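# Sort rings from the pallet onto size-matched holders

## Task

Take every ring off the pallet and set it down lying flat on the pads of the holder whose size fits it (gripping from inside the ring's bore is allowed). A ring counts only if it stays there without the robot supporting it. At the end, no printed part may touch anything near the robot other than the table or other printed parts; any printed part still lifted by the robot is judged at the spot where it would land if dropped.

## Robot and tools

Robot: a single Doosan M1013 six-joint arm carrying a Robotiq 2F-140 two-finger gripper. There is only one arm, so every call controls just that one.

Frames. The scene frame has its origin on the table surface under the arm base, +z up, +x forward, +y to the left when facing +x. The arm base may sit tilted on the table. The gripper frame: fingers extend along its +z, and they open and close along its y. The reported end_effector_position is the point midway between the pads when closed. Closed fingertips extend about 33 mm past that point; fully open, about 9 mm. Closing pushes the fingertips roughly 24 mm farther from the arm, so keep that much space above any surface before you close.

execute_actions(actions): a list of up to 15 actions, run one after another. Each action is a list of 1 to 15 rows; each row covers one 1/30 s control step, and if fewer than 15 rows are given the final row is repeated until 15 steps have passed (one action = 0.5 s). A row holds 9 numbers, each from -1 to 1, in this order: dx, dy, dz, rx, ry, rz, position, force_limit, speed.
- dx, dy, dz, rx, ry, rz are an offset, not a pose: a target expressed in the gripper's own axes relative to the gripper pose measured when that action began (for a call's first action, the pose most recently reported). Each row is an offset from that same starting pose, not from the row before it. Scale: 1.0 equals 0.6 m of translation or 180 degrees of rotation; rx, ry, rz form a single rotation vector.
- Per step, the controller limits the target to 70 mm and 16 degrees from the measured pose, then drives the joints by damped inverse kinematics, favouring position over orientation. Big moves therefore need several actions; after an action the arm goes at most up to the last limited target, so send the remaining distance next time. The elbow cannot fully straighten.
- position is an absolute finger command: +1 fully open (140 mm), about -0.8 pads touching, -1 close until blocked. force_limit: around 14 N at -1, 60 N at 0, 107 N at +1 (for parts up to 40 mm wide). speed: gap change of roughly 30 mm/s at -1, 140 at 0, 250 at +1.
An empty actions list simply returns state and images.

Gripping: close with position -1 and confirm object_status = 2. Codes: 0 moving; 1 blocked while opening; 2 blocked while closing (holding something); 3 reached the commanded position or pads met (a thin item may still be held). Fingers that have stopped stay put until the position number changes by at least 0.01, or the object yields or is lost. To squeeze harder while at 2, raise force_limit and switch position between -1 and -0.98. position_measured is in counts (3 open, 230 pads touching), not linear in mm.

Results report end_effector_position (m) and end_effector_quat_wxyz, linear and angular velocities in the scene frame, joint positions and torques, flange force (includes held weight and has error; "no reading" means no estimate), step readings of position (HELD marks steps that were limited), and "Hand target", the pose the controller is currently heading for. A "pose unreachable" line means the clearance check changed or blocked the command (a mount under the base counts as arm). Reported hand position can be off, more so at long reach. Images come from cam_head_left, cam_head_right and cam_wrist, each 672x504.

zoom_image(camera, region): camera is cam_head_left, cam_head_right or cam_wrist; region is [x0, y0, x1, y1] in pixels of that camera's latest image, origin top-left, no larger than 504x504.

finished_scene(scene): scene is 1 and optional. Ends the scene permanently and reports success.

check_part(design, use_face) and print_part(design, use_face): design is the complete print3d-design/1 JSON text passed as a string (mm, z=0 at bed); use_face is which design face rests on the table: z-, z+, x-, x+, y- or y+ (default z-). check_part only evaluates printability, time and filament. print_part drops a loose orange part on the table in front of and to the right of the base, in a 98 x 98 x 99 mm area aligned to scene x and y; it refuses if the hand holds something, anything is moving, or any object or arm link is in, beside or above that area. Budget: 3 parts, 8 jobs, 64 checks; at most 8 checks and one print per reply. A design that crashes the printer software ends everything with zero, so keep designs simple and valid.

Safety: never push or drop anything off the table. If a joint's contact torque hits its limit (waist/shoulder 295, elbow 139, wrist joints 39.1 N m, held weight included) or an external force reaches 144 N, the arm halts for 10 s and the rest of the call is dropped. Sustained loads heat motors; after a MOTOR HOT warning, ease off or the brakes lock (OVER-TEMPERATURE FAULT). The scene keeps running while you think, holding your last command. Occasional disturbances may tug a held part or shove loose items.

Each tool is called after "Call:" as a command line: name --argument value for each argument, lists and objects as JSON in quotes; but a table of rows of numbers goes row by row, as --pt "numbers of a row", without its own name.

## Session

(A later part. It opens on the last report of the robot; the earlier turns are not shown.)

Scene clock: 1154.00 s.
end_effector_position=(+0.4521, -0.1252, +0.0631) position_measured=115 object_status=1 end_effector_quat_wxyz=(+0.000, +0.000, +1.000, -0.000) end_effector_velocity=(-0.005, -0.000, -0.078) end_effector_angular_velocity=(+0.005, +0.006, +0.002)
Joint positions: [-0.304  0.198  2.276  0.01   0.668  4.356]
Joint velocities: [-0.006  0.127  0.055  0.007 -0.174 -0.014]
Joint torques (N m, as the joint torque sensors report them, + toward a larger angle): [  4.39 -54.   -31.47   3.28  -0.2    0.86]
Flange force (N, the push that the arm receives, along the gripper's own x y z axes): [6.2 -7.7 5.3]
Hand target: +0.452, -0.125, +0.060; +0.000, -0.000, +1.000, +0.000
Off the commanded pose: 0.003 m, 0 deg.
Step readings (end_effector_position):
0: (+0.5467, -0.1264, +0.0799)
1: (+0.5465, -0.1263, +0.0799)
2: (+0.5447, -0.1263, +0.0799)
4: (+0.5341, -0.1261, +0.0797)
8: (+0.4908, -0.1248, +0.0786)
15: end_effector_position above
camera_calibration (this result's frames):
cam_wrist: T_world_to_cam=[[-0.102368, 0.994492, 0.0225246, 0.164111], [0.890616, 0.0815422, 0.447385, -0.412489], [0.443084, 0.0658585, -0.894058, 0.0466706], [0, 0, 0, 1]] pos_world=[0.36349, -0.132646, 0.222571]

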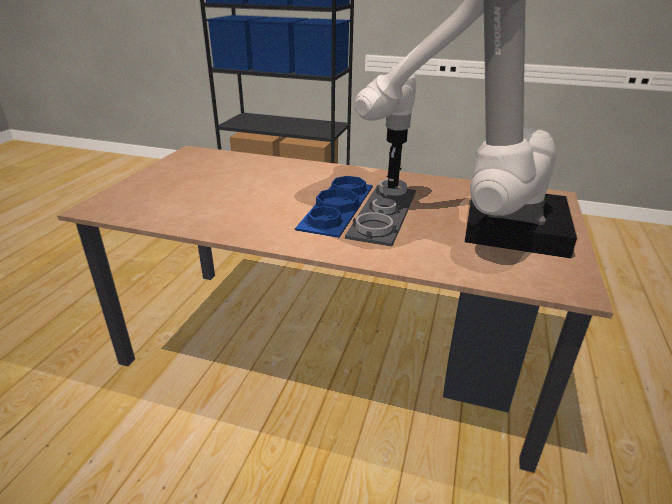

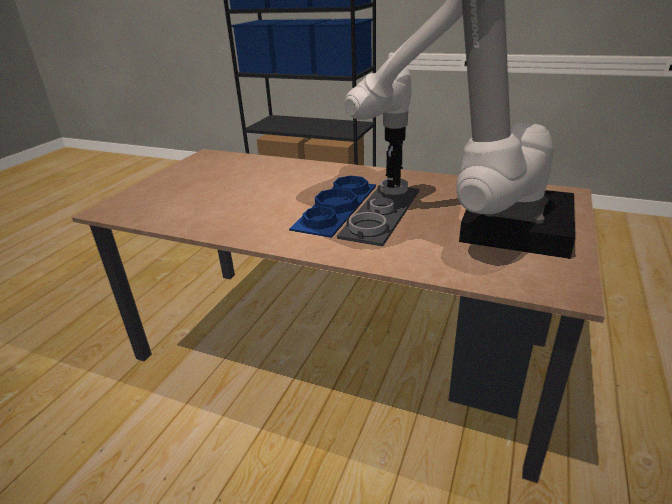

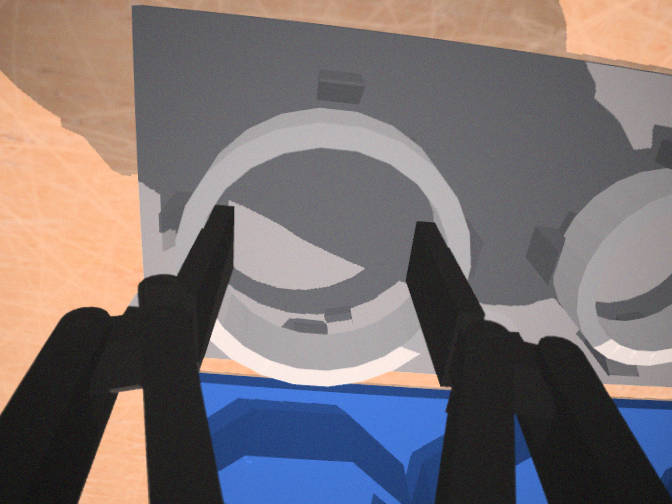

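Call:
execute_actions --actions '[]'

Call:
zoom_image --camera "cam_wrist" --region '[300, 60, 390, 160]'

Call:
zoom_image --camera "cam_wrist" --region '[140, 180, 220, 275]'

Call:
zoom_image --camera "cam_wrist" --region '[430, 205, 510, 300]'

Call:
zoom_image --camera "cam_wrist" --region '[265, 300, 375, 395]'

Scene clock: 1160.10 s.
end_effector_position=(+0.4520, -0.1252, +0.0602) position_measured=115 object_status=1 end_effector_quat_wxyz=(+0.000, -0.000, +1.000, +0.000) end_effector_velocity=(+0.001, -0.001, +0.000) end_effector_angular_velocity=(-0.001, -0.000, +0.001)
Joint positions: [-0.304  0.203  2.278  0.011  0.662  4.356]
Joint velocities: [-0.001  0.    -0.001 -0.001  0.    -0.001]
Joint torques (N m, as the joint torque sensors report them, + toward a larger angle): [ -0.65 -45.14 -26.86   3.13   0.31   0.74]
Flange force (N, the push that the arm receives, along the gripper's own x y z axes): [4.0 0.1 -0.9]
Hand target: +0.452, -0.125, +0.060; +0.000, -0.000, +1.000, +0.000
Off the commanded pose: 0.000 m, 0 deg.
camera_calibration (this result's frames):
cam_wrist: T_world_to_cam=[[-0.102468, 0.994478, 0.0226669, 0.164193], [0.890588, 0.0815648, 0.447437, -0.411094], [0.443117, 0.0660346, -0.894028, 0.0441151], [0, 0, 0, 1]] pos_world=[0.363392, -0.132669, 0.219657]

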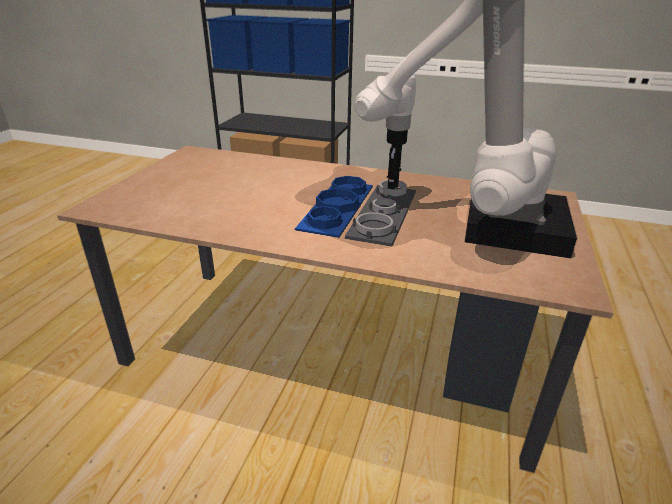

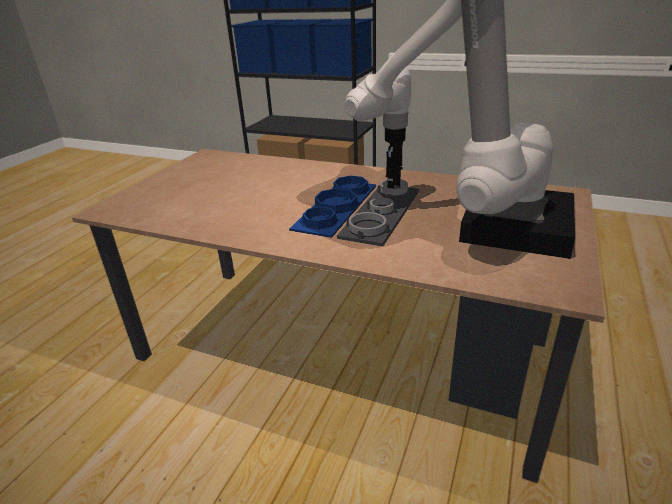

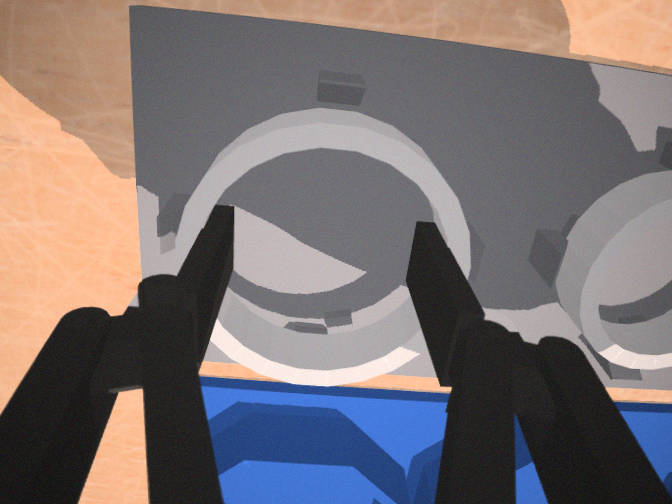

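Region (300, 60, 390, 160) of cam_wrist's 672x504 image, scaled by 5.040, with more detail than that image has; it fills the left 454 columns of this view, and the rest is white.

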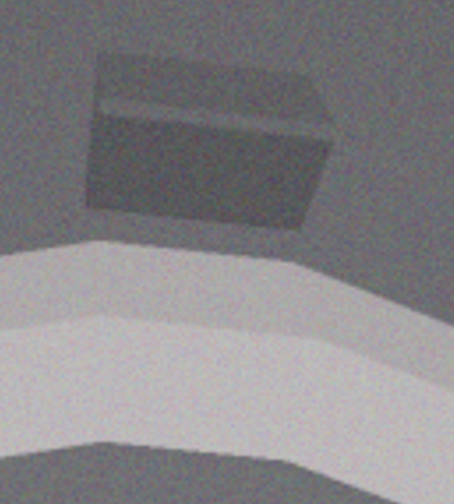

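Region (140, 180, 220, 275) of cam_wrist's 672x504 image, scaled by 5.305, with more detail than that image has; it fills the left 424 columns of this view, and the rest is white.

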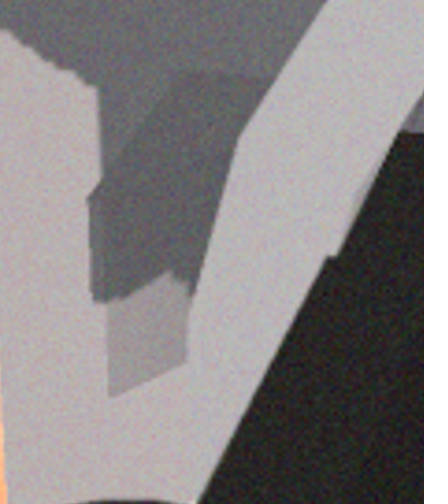

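Region (430, 205, 510, 300) of cam_wrist's 672x504 image, scaled by 5.305, with more detail than that image has; it fills the left 424 columns of this view, and the rest is white.

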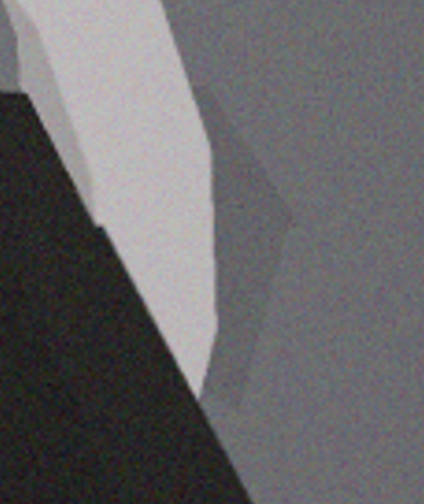

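Region (265, 300, 375, 395) of cam_wrist's 672x504 image, scaled by 4.582, with more detail than that image has; it fills the top 435 rows of this view, and the rest is white.

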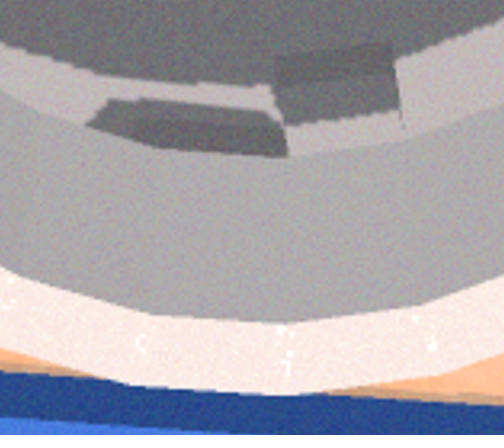

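Call:
execute_actions --actions '[]'

Scene clock: 1219.90 s.
end_effector_position=(+0.4520, -0.1252, +0.0602) position_measured=115 object_status=1 end_effector_quat_wxyz=(+0.000, -0.000, +1.000, +0.000) end_effector_velocity=(-0.001, -0.000, -0.000) end_effector_angular_velocity=(+0.000, +0.001, +0.000)
Joint positions: [-0.304  0.203  2.278  0.011  0.662  4.356]
Joint velocities: [-0.     0.     0.001 -0.    -0.    -0.   ]
Joint torques (N m, as the joint torque sensors report them, + toward a larger angle): [  1.41 -47.54 -26.5    2.82  -0.17   0.52]
Flange force (N, the push that the arm receives, along the gripper's own x y z axes): [1.9 -4.5 2.1]
Hand target: +0.452, -0.125, +0.060; +0.000, -0.000, +1.000, +0.000
Off the commanded pose: 0.000 m, 0 deg.
camera_calibration (this result's frames):
cam_wrist: T_world_to_cam=[[-0.102471, 0.994478, 0.0226671, 0.164193], [0.890588, 0.0815681, 0.447436, -0.411094], [0.443117, 0.0660364, -0.894028, 0.0441151], [0, 0, 0, 1]] pos_world=[0.363392, -0.132667, 0.219657]

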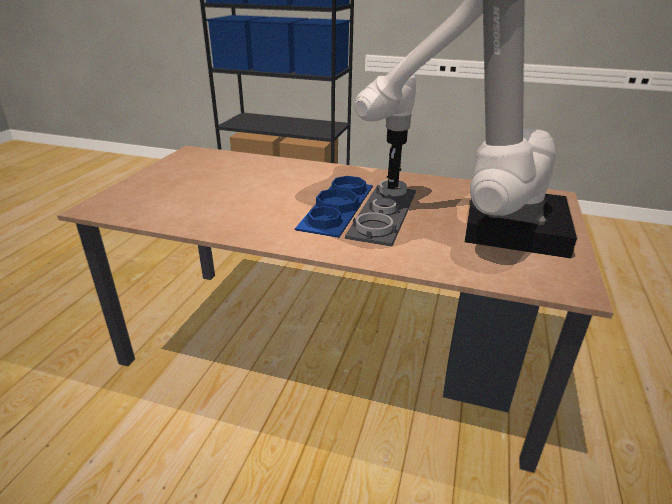

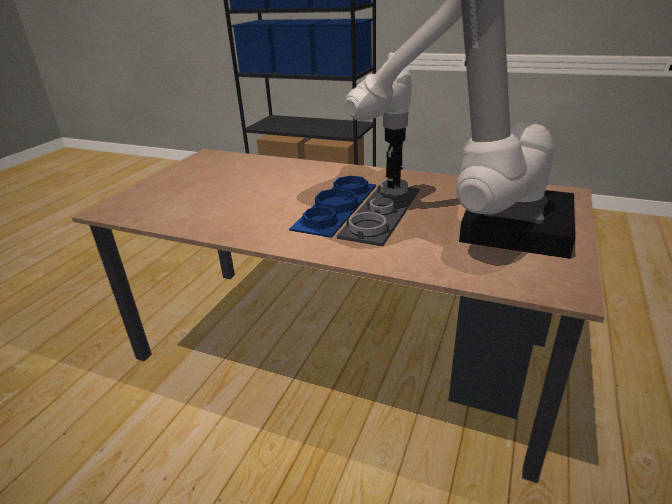

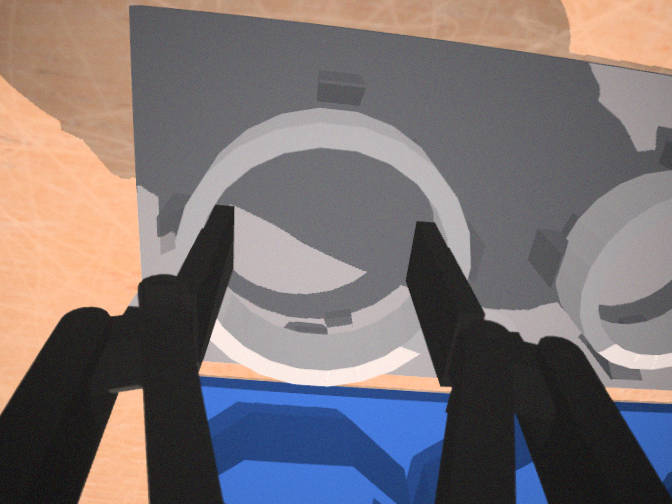

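Call:
zoom_image --camera "cam_wrist" --region '[290, 60, 390, 135]'

Call:
zoom_image --camera "cam_wrist" --region '[130, 80, 510, 400]'

Region (290, 60, 390, 135) of cam_wrist's 672x504 image, scaled by 5.040, with more detail than that image has; it fills the top 378 rows of this view, and the rest is white.

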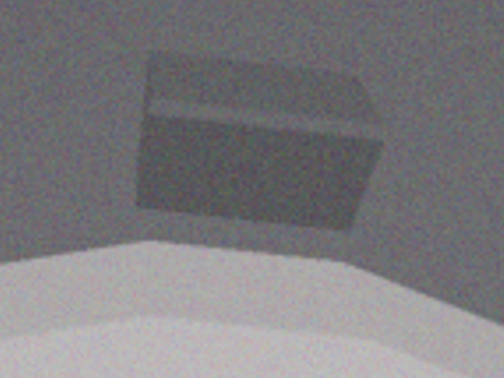

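Region (130, 80, 510, 400) of cam_wrist's 672x504 image, scaled by 1.326, with more detail than that image has; it fills the top 424 rows of this view, and the rest is white.

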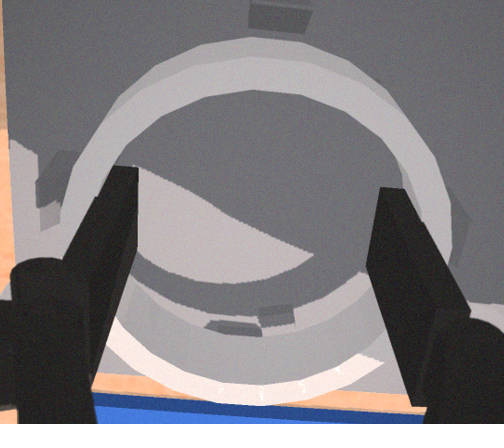

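Call:
execute_actions --actions '[[[0,0,0.00013,0,0,0,0.35,0.6,-0.6],[0,0,0.00088,0,0,0,0.35,0.6,-0.6],[0,0,0.00253,0,0,0,0.35,0.6,-0.6],[0,0,0.00503,0,0,0,0.35,0.6,-0.6],[0,0,0.00814,0,0,0,0.35,0.6,-0.6],[0,0,0.01146,0,0,0,0.35,0.6,-0.6],[0,0,0.01457,0,0,0,0.35,0.6,-0.6],[0,0,0.01707,0,0,0,0.35,0.6,-0.6],[0,0,0.01872,0,0,0,0.35,0.6,-0.6],[0,0,0.01947,0,0,0,0.35,0.6,-0.6],[0,0,0.0196,0,0,0,0.35,0.6,-0.6],[0,0,0.0196,0,0,0,0.35,0.6,-0.6],[0,0,0.0196,0,0,0,0.35,0.6,-0.6],[0,0,0.0196,0,0,0,0.35,0.6,-0.6],[0,0,0.0196,0,0,0,-0.08,0,-0.7]]]'

Scene clock: 1239.40 s.
end_effector_position=(+0.4520, -0.1252, +0.0484) position_measured=115 object_status=0 end_effector_quat_wxyz=(+0.000, -0.000, +1.000, +0.000) end_effector_velocity=(-0.000, +0.000, -0.001) end_effector_angular_velocity=(+0.001, +0.001, -0.002)
Joint positions: [-0.304  0.223  2.285  0.011  0.634  4.355]
Joint velocities: [-0.     0.001  0.001  0.002 -0.001  0.   ]
Joint torques (N m, as the joint torque sensors report them, + toward a larger angle): [  2.63 -47.98 -26.51   2.63   0.16   0.46]
Flange force (N, the push that the arm receives, along the gripper's own x y z axes): [4.9 -6.3 2.4]
Hand target: +0.452, -0.125, +0.048; +0.000, -0.000, +1.000, +0.000
Off the commanded pose: 0.000 m, 0 deg.
Step readings (end_effector_position):
0: (+0.4520, -0.1252, +0.0602)
1: (+0.4520, -0.1252, +0.0602)
2: (+0.4521, -0.1252, +0.0601)
4: (+0.4521, -0.1252, +0.0590)
8: (+0.4520, -0.1252, +0.0526)
15: end_effector_position above
camera_calibration (this result's frames):
cam_wrist: T_world_to_cam=[[-0.102523, 0.994473, 0.0226359, 0.164483], [0.890578, 0.0816273, 0.447445, -0.405826], [0.443124, 0.0660323, -0.894025, 0.0336131], [0, 0, 0, 1]] pos_world=[0.363388, -0.132667, 0.207913]

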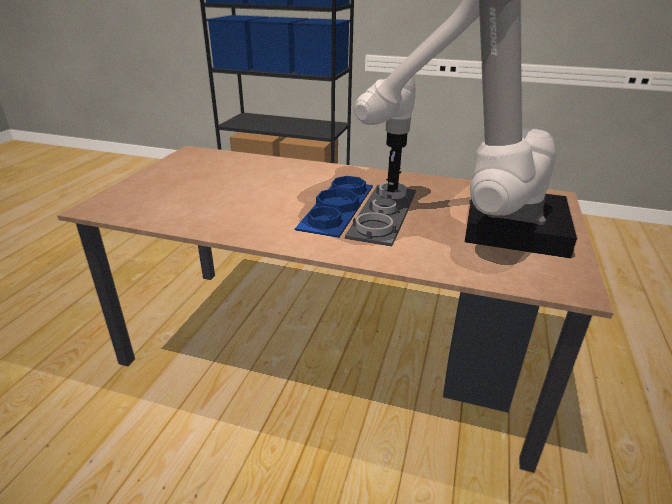

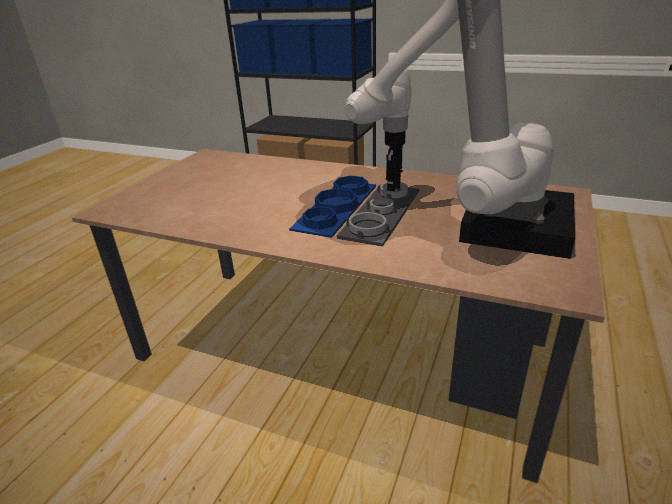

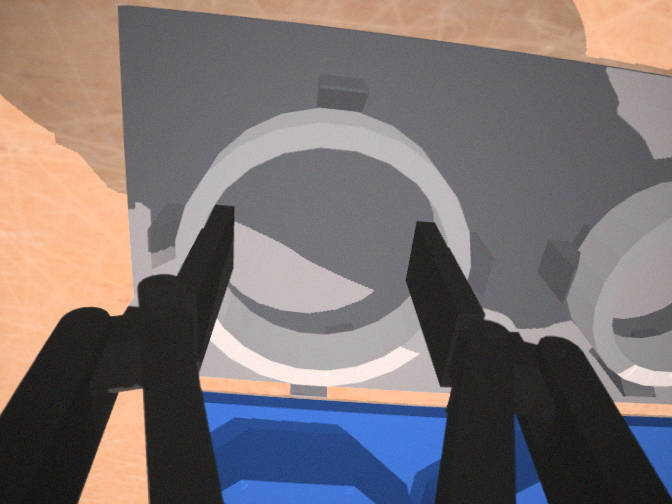

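Call:
zoom_image --camera "cam_wrist" --region '[130, 60, 510, 410]'

Call:
execute_actions --actions '[]'

Call:
zoom_image --camera "cam_wrist" --region '[130, 60, 510, 410]'

Region (130, 60, 510, 410) of cam_wrist's 672x504 image, scaled by 1.326, with more detail than that image has; it fills the top 464 rows of this view, and the rest is white.

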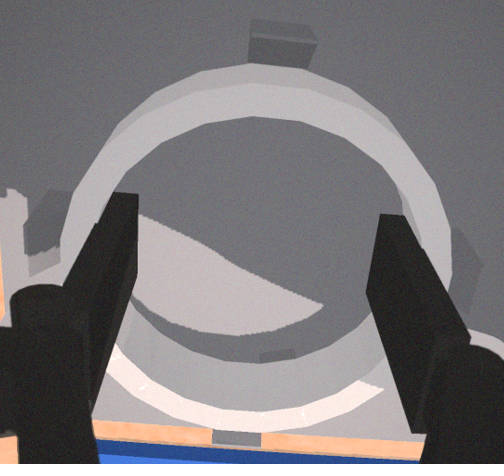

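Scene clock: 1244.97 s.
end_effector_position=(+0.4520, -0.1251, +0.0484) position_measured=139 object_status=3 end_effector_quat_wxyz=(+0.000, -0.000, +1.000, +0.000) end_effector_velocity=(+0.000, -0.000, +0.001) end_effector_angular_velocity=(-0.001, -0.001, +0.000)
Joint positions: [-0.304  0.223  2.285  0.011  0.634  4.355]
Joint velocities: [-0.    -0.001 -0.    -0.001  0.     0.001]
Joint torques (N m, as the joint torque sensors report them, + toward a larger angle): [ -0.09 -44.77 -23.76   3.02   0.4    0.75]
Flange force (N, the push that the arm receives, along the gripper's own x y z axes): [2.6 -1.5 -4.6]
Hand target: +0.452, -0.125, +0.048; +0.000, -0.000, +1.000, +0.000
Off the commanded pose: 0.000 m, 0 deg.
camera_calibration (this result's frames):
cam_wrist: T_world_to_cam=[[-0.102485, 0.994476, 0.0226755, 0.164447], [0.890586, 0.081576, 0.44744, -0.405821], [0.443119, 0.0660501, -0.894026, 0.0336039], [0, 0, 0, 1]] pos_world=[0.363381, -0.132653, 0.207894]

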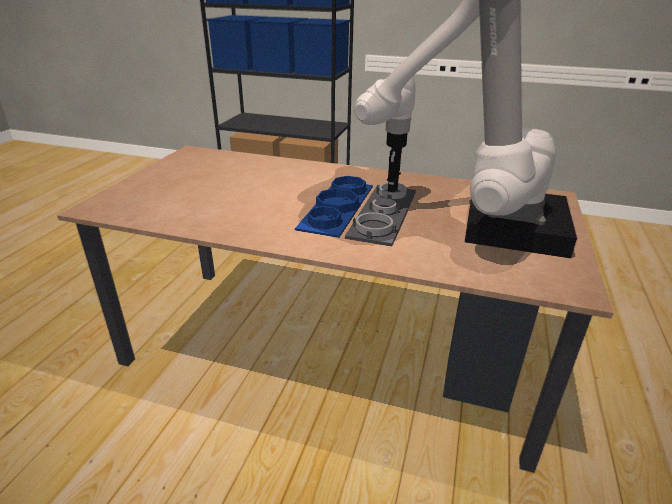

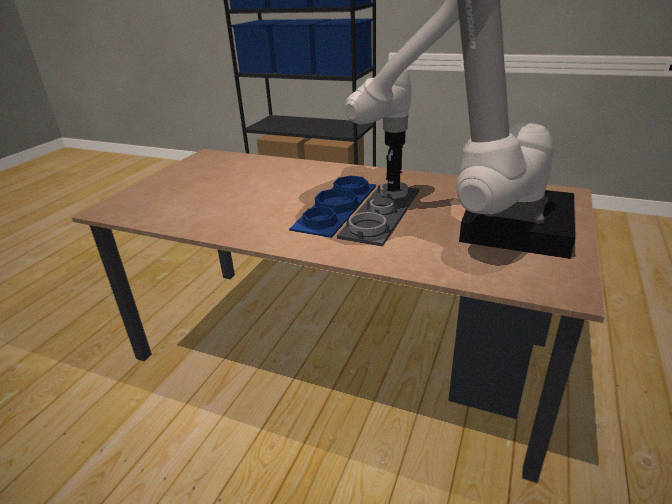

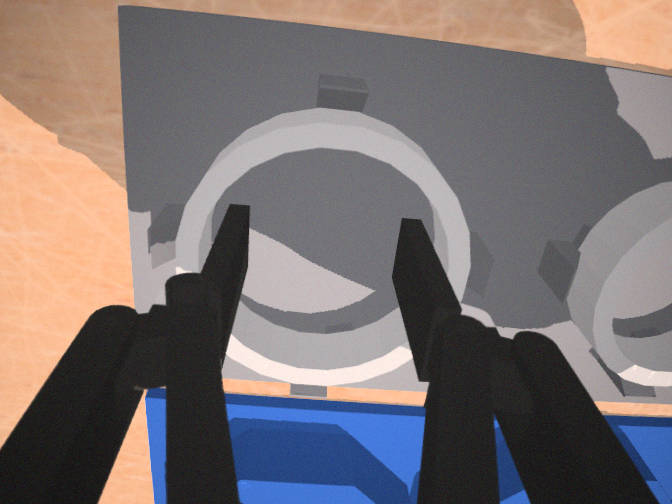

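Region (130, 60, 510, 410) of cam_wrist's 672x504 image, scaled by 1.326, with more detail than that image has; it fills the top 464 rows of this view, and the rest is white.

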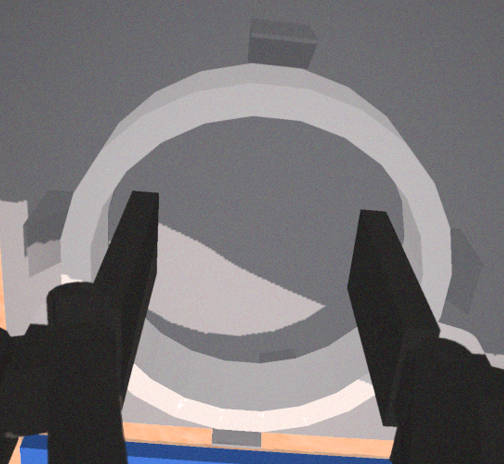

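Call:
execute_actions --actions '[[[0,0,-0.00026,0,0,0,-0.08,0,-0.7],[0,0,-0.00186,0,0,0,-0.08,0,-0.7],[0,0,-0.00556,0,0,0,-0.08,0,-0.7],[0,0,-0.01158,0,0,0,-0.08,0,-0.7],[0,0,-0.01971,0,0,0,-0.08,0,-0.7],[0,0,-0.02943,0,0,0,-0.08,0,-0.7],[0,0,-0.04,0,0,0,-0.08,0,-0.7],[0,0,-0.05057,0,0,0,-0.08,0,-0.7],[0,0,-0.06029,0,0,0,-0.08,0,-0.7],[0,0,-0.06842,0,0,0,-0.08,0,-0.7],[0,0,-0.07444,0,0,0,-0.08,0,-0.7],[0,0,-0.07814,0,0,0,-0.08,0,-0.7],[0,0,-0.07974,0,0,0,-0.08,0,-0.7],[0,0,-0.08,0,0,0,-0.08,0,-0.7],[0,0,-0.08,0,0,0,-0.08,0,-0.7]]]'

Scene clock: 1257.30 s.
end_effector_position=(+0.4522, -0.1252, +0.0961) position_measured=139 object_status=3 end_effector_quat_wxyz=(+0.000, -0.000, +1.000, -0.000) end_effector_velocity=(-0.003, +0.001, +0.012) end_effector_angular_velocity=(+0.002, +0.008, +0.001)
Joint positions: [-0.305  0.145  2.253  0.01   0.743  4.357]
Joint velocities: [-0.    -0.02  -0.008 -0.002  0.036 -0.   ]
Joint torques (N m, as the joint torque sensors report them, + toward a larger angle): [  1.09 -34.75 -22.39   2.82   0.12   0.7 ]
Flange force (N, the push that the arm receives, along the gripper's own x y z axes): [-3.4 -8.2 0.0]
Hand target: +0.452, -0.125, +0.096; +0.000, +0.000, +1.000, +0.000
Off the commanded pose: 0.000 m, 0 deg.
Step readings (end_effector_position):
0: (+0.4520, -0.1251, +0.0484)
1: (+0.4520, -0.1251, +0.0484)
2: (+0.4520, -0.1251, +0.0485)
4: (+0.4516, -0.1249, +0.0505)
8: (+0.4519, -0.1250, +0.0664)
15: end_effector_position above
camera_calibration (this result's frames):
cam_wrist: T_world_to_cam=[[-0.1025, 0.994479, 0.0224864, 0.163468], [0.890435, 0.0816528, 0.447726, -0.427202], [0.443418, 0.0659147, -0.893888, 0.0759803], [0, 0, 0, 1]] pos_world=[0.36346, -0.132692, 0.255511]

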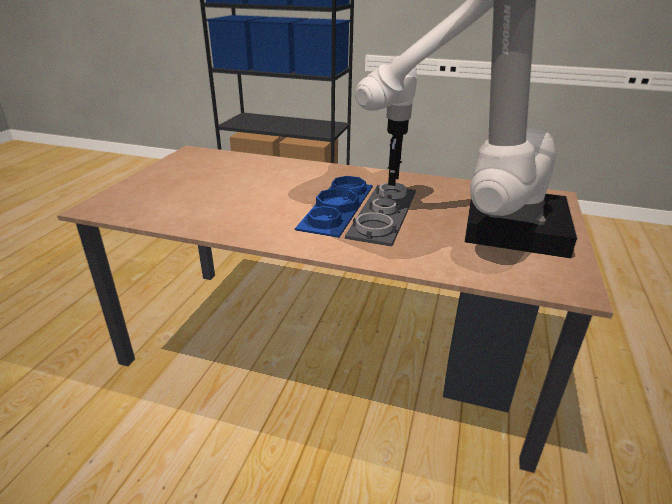

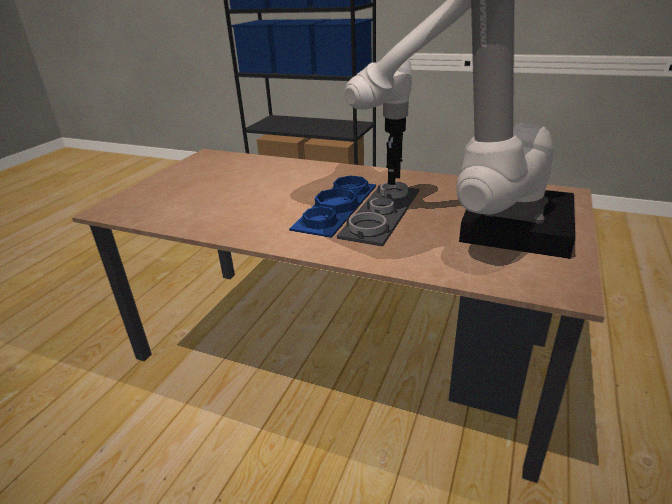

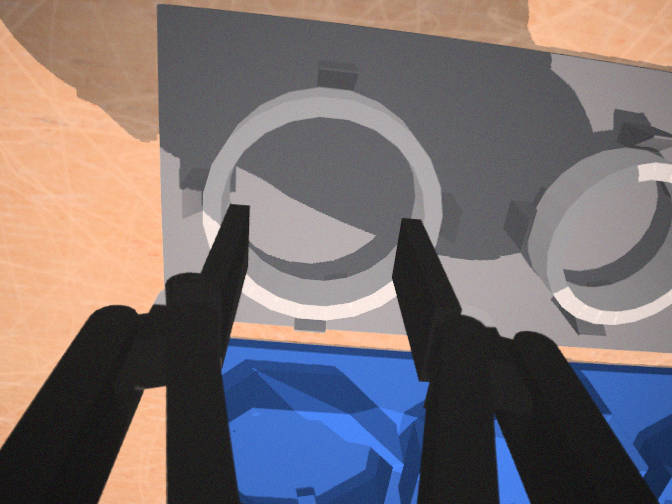

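Call:
execute_actions --actions '[]'

Call:
zoom_image --camera "cam_head_left" --region '[330, 165, 430, 255]'

Call:
zoom_image --camera "cam_head_right" --region '[325, 165, 430, 255]'

Call:
zoom_image --camera "cam_wrist" --region '[168, 40, 672, 360]'

Scene clock: 1261.10 s.
end_effector_position=(+0.4521, -0.1252, +0.0964) position_measured=139 object_status=3 end_effector_quat_wxyz=(+0.000, -0.000, +1.000, +0.000) end_effector_velocity=(-0.000, -0.000, -0.000) end_effector_angular_velocity=(-0.000, +0.001, -0.000)
Joint positions: [-0.305  0.145  2.253  0.01   0.745  4.357]
Joint velocities: [ 0.     0.    -0.    -0.001  0.     0.001]
Joint torques (N m, as the joint torque sensors report them, + toward a larger angle): [  1.3  -41.71 -27.04   3.24   0.12   0.35]
Flange force (N, the push that the arm receives, along the gripper's own x y z axes): [1.2 -4.0 -2.8]
Hand target: +0.452, -0.125, +0.096; +0.000, +0.000, +1.000, +0.000
Off the commanded pose: 0.000 m, 0 deg.
camera_calibration (this result's frames):
cam_wrist: T_world_to_cam=[[-0.102466, 0.994479, 0.0226267, 0.16342], [0.890589, 0.0815818, 0.447431, -0.427335], [0.443115, 0.0659977, -0.894032, 0.0764979], [0, 0, 0, 1]] pos_world=[0.363427, -0.132703, 0.255897]

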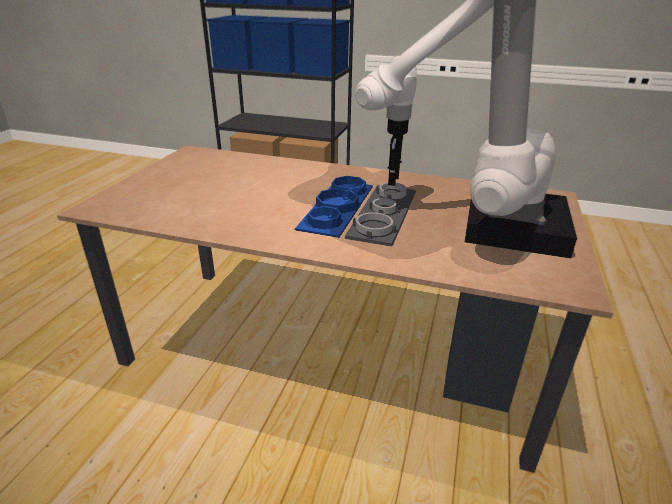

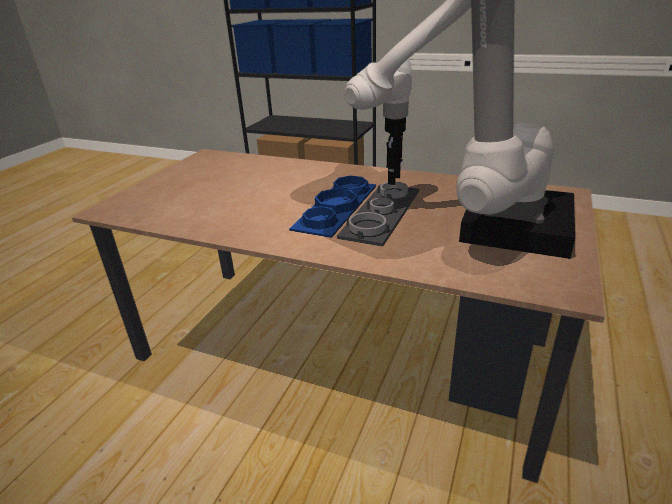

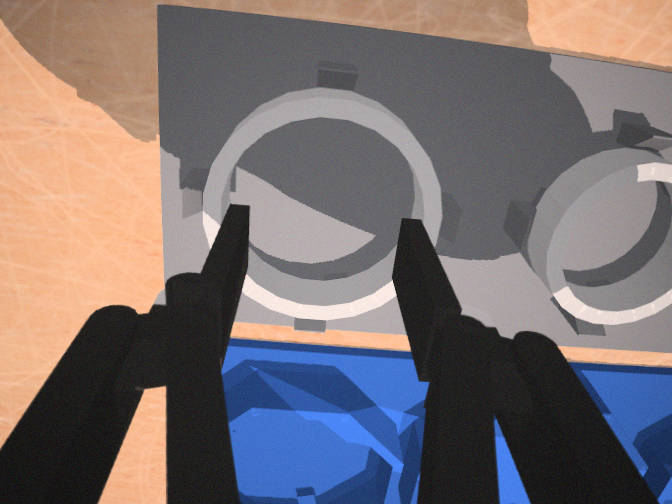

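Region (330, 165, 430, 255) of cam_head_left's 672x504 image, scaled by 5.040, with more detail than that image has; it fills the top 454 rows of this view, and the rest is white.

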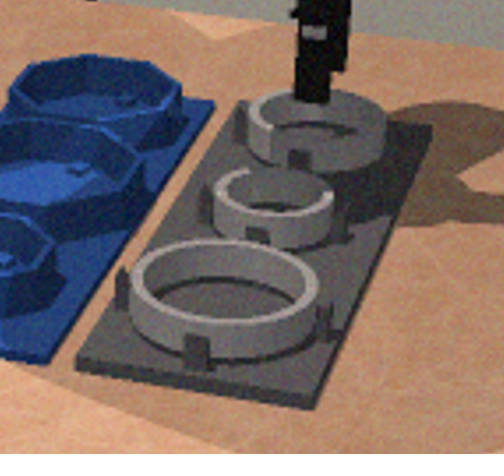

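Region (325, 165, 430, 255) of cam_head_right's 672x504 image, scaled by 4.800, with more detail than that image has; it fills the top 432 rows of this view, and the rest is white.

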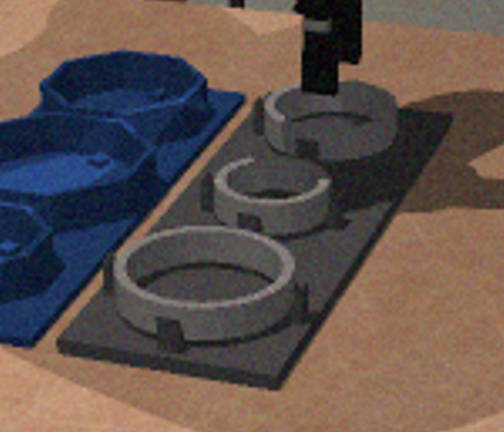

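Region (168, 40, 672, 360) of cam_wrist's 672x504 image, scaled by 1.000; it fills the top 320 rows of this view, and the rest is white.

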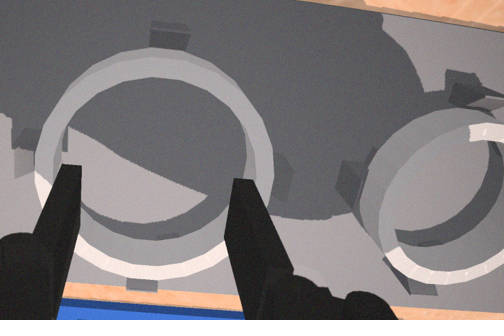

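All three rings are seated flat in their matching holders, the pallet is empty, and the gripper is clear.

Call:
finished_scene --scene 1

The scene is finished: the task was done.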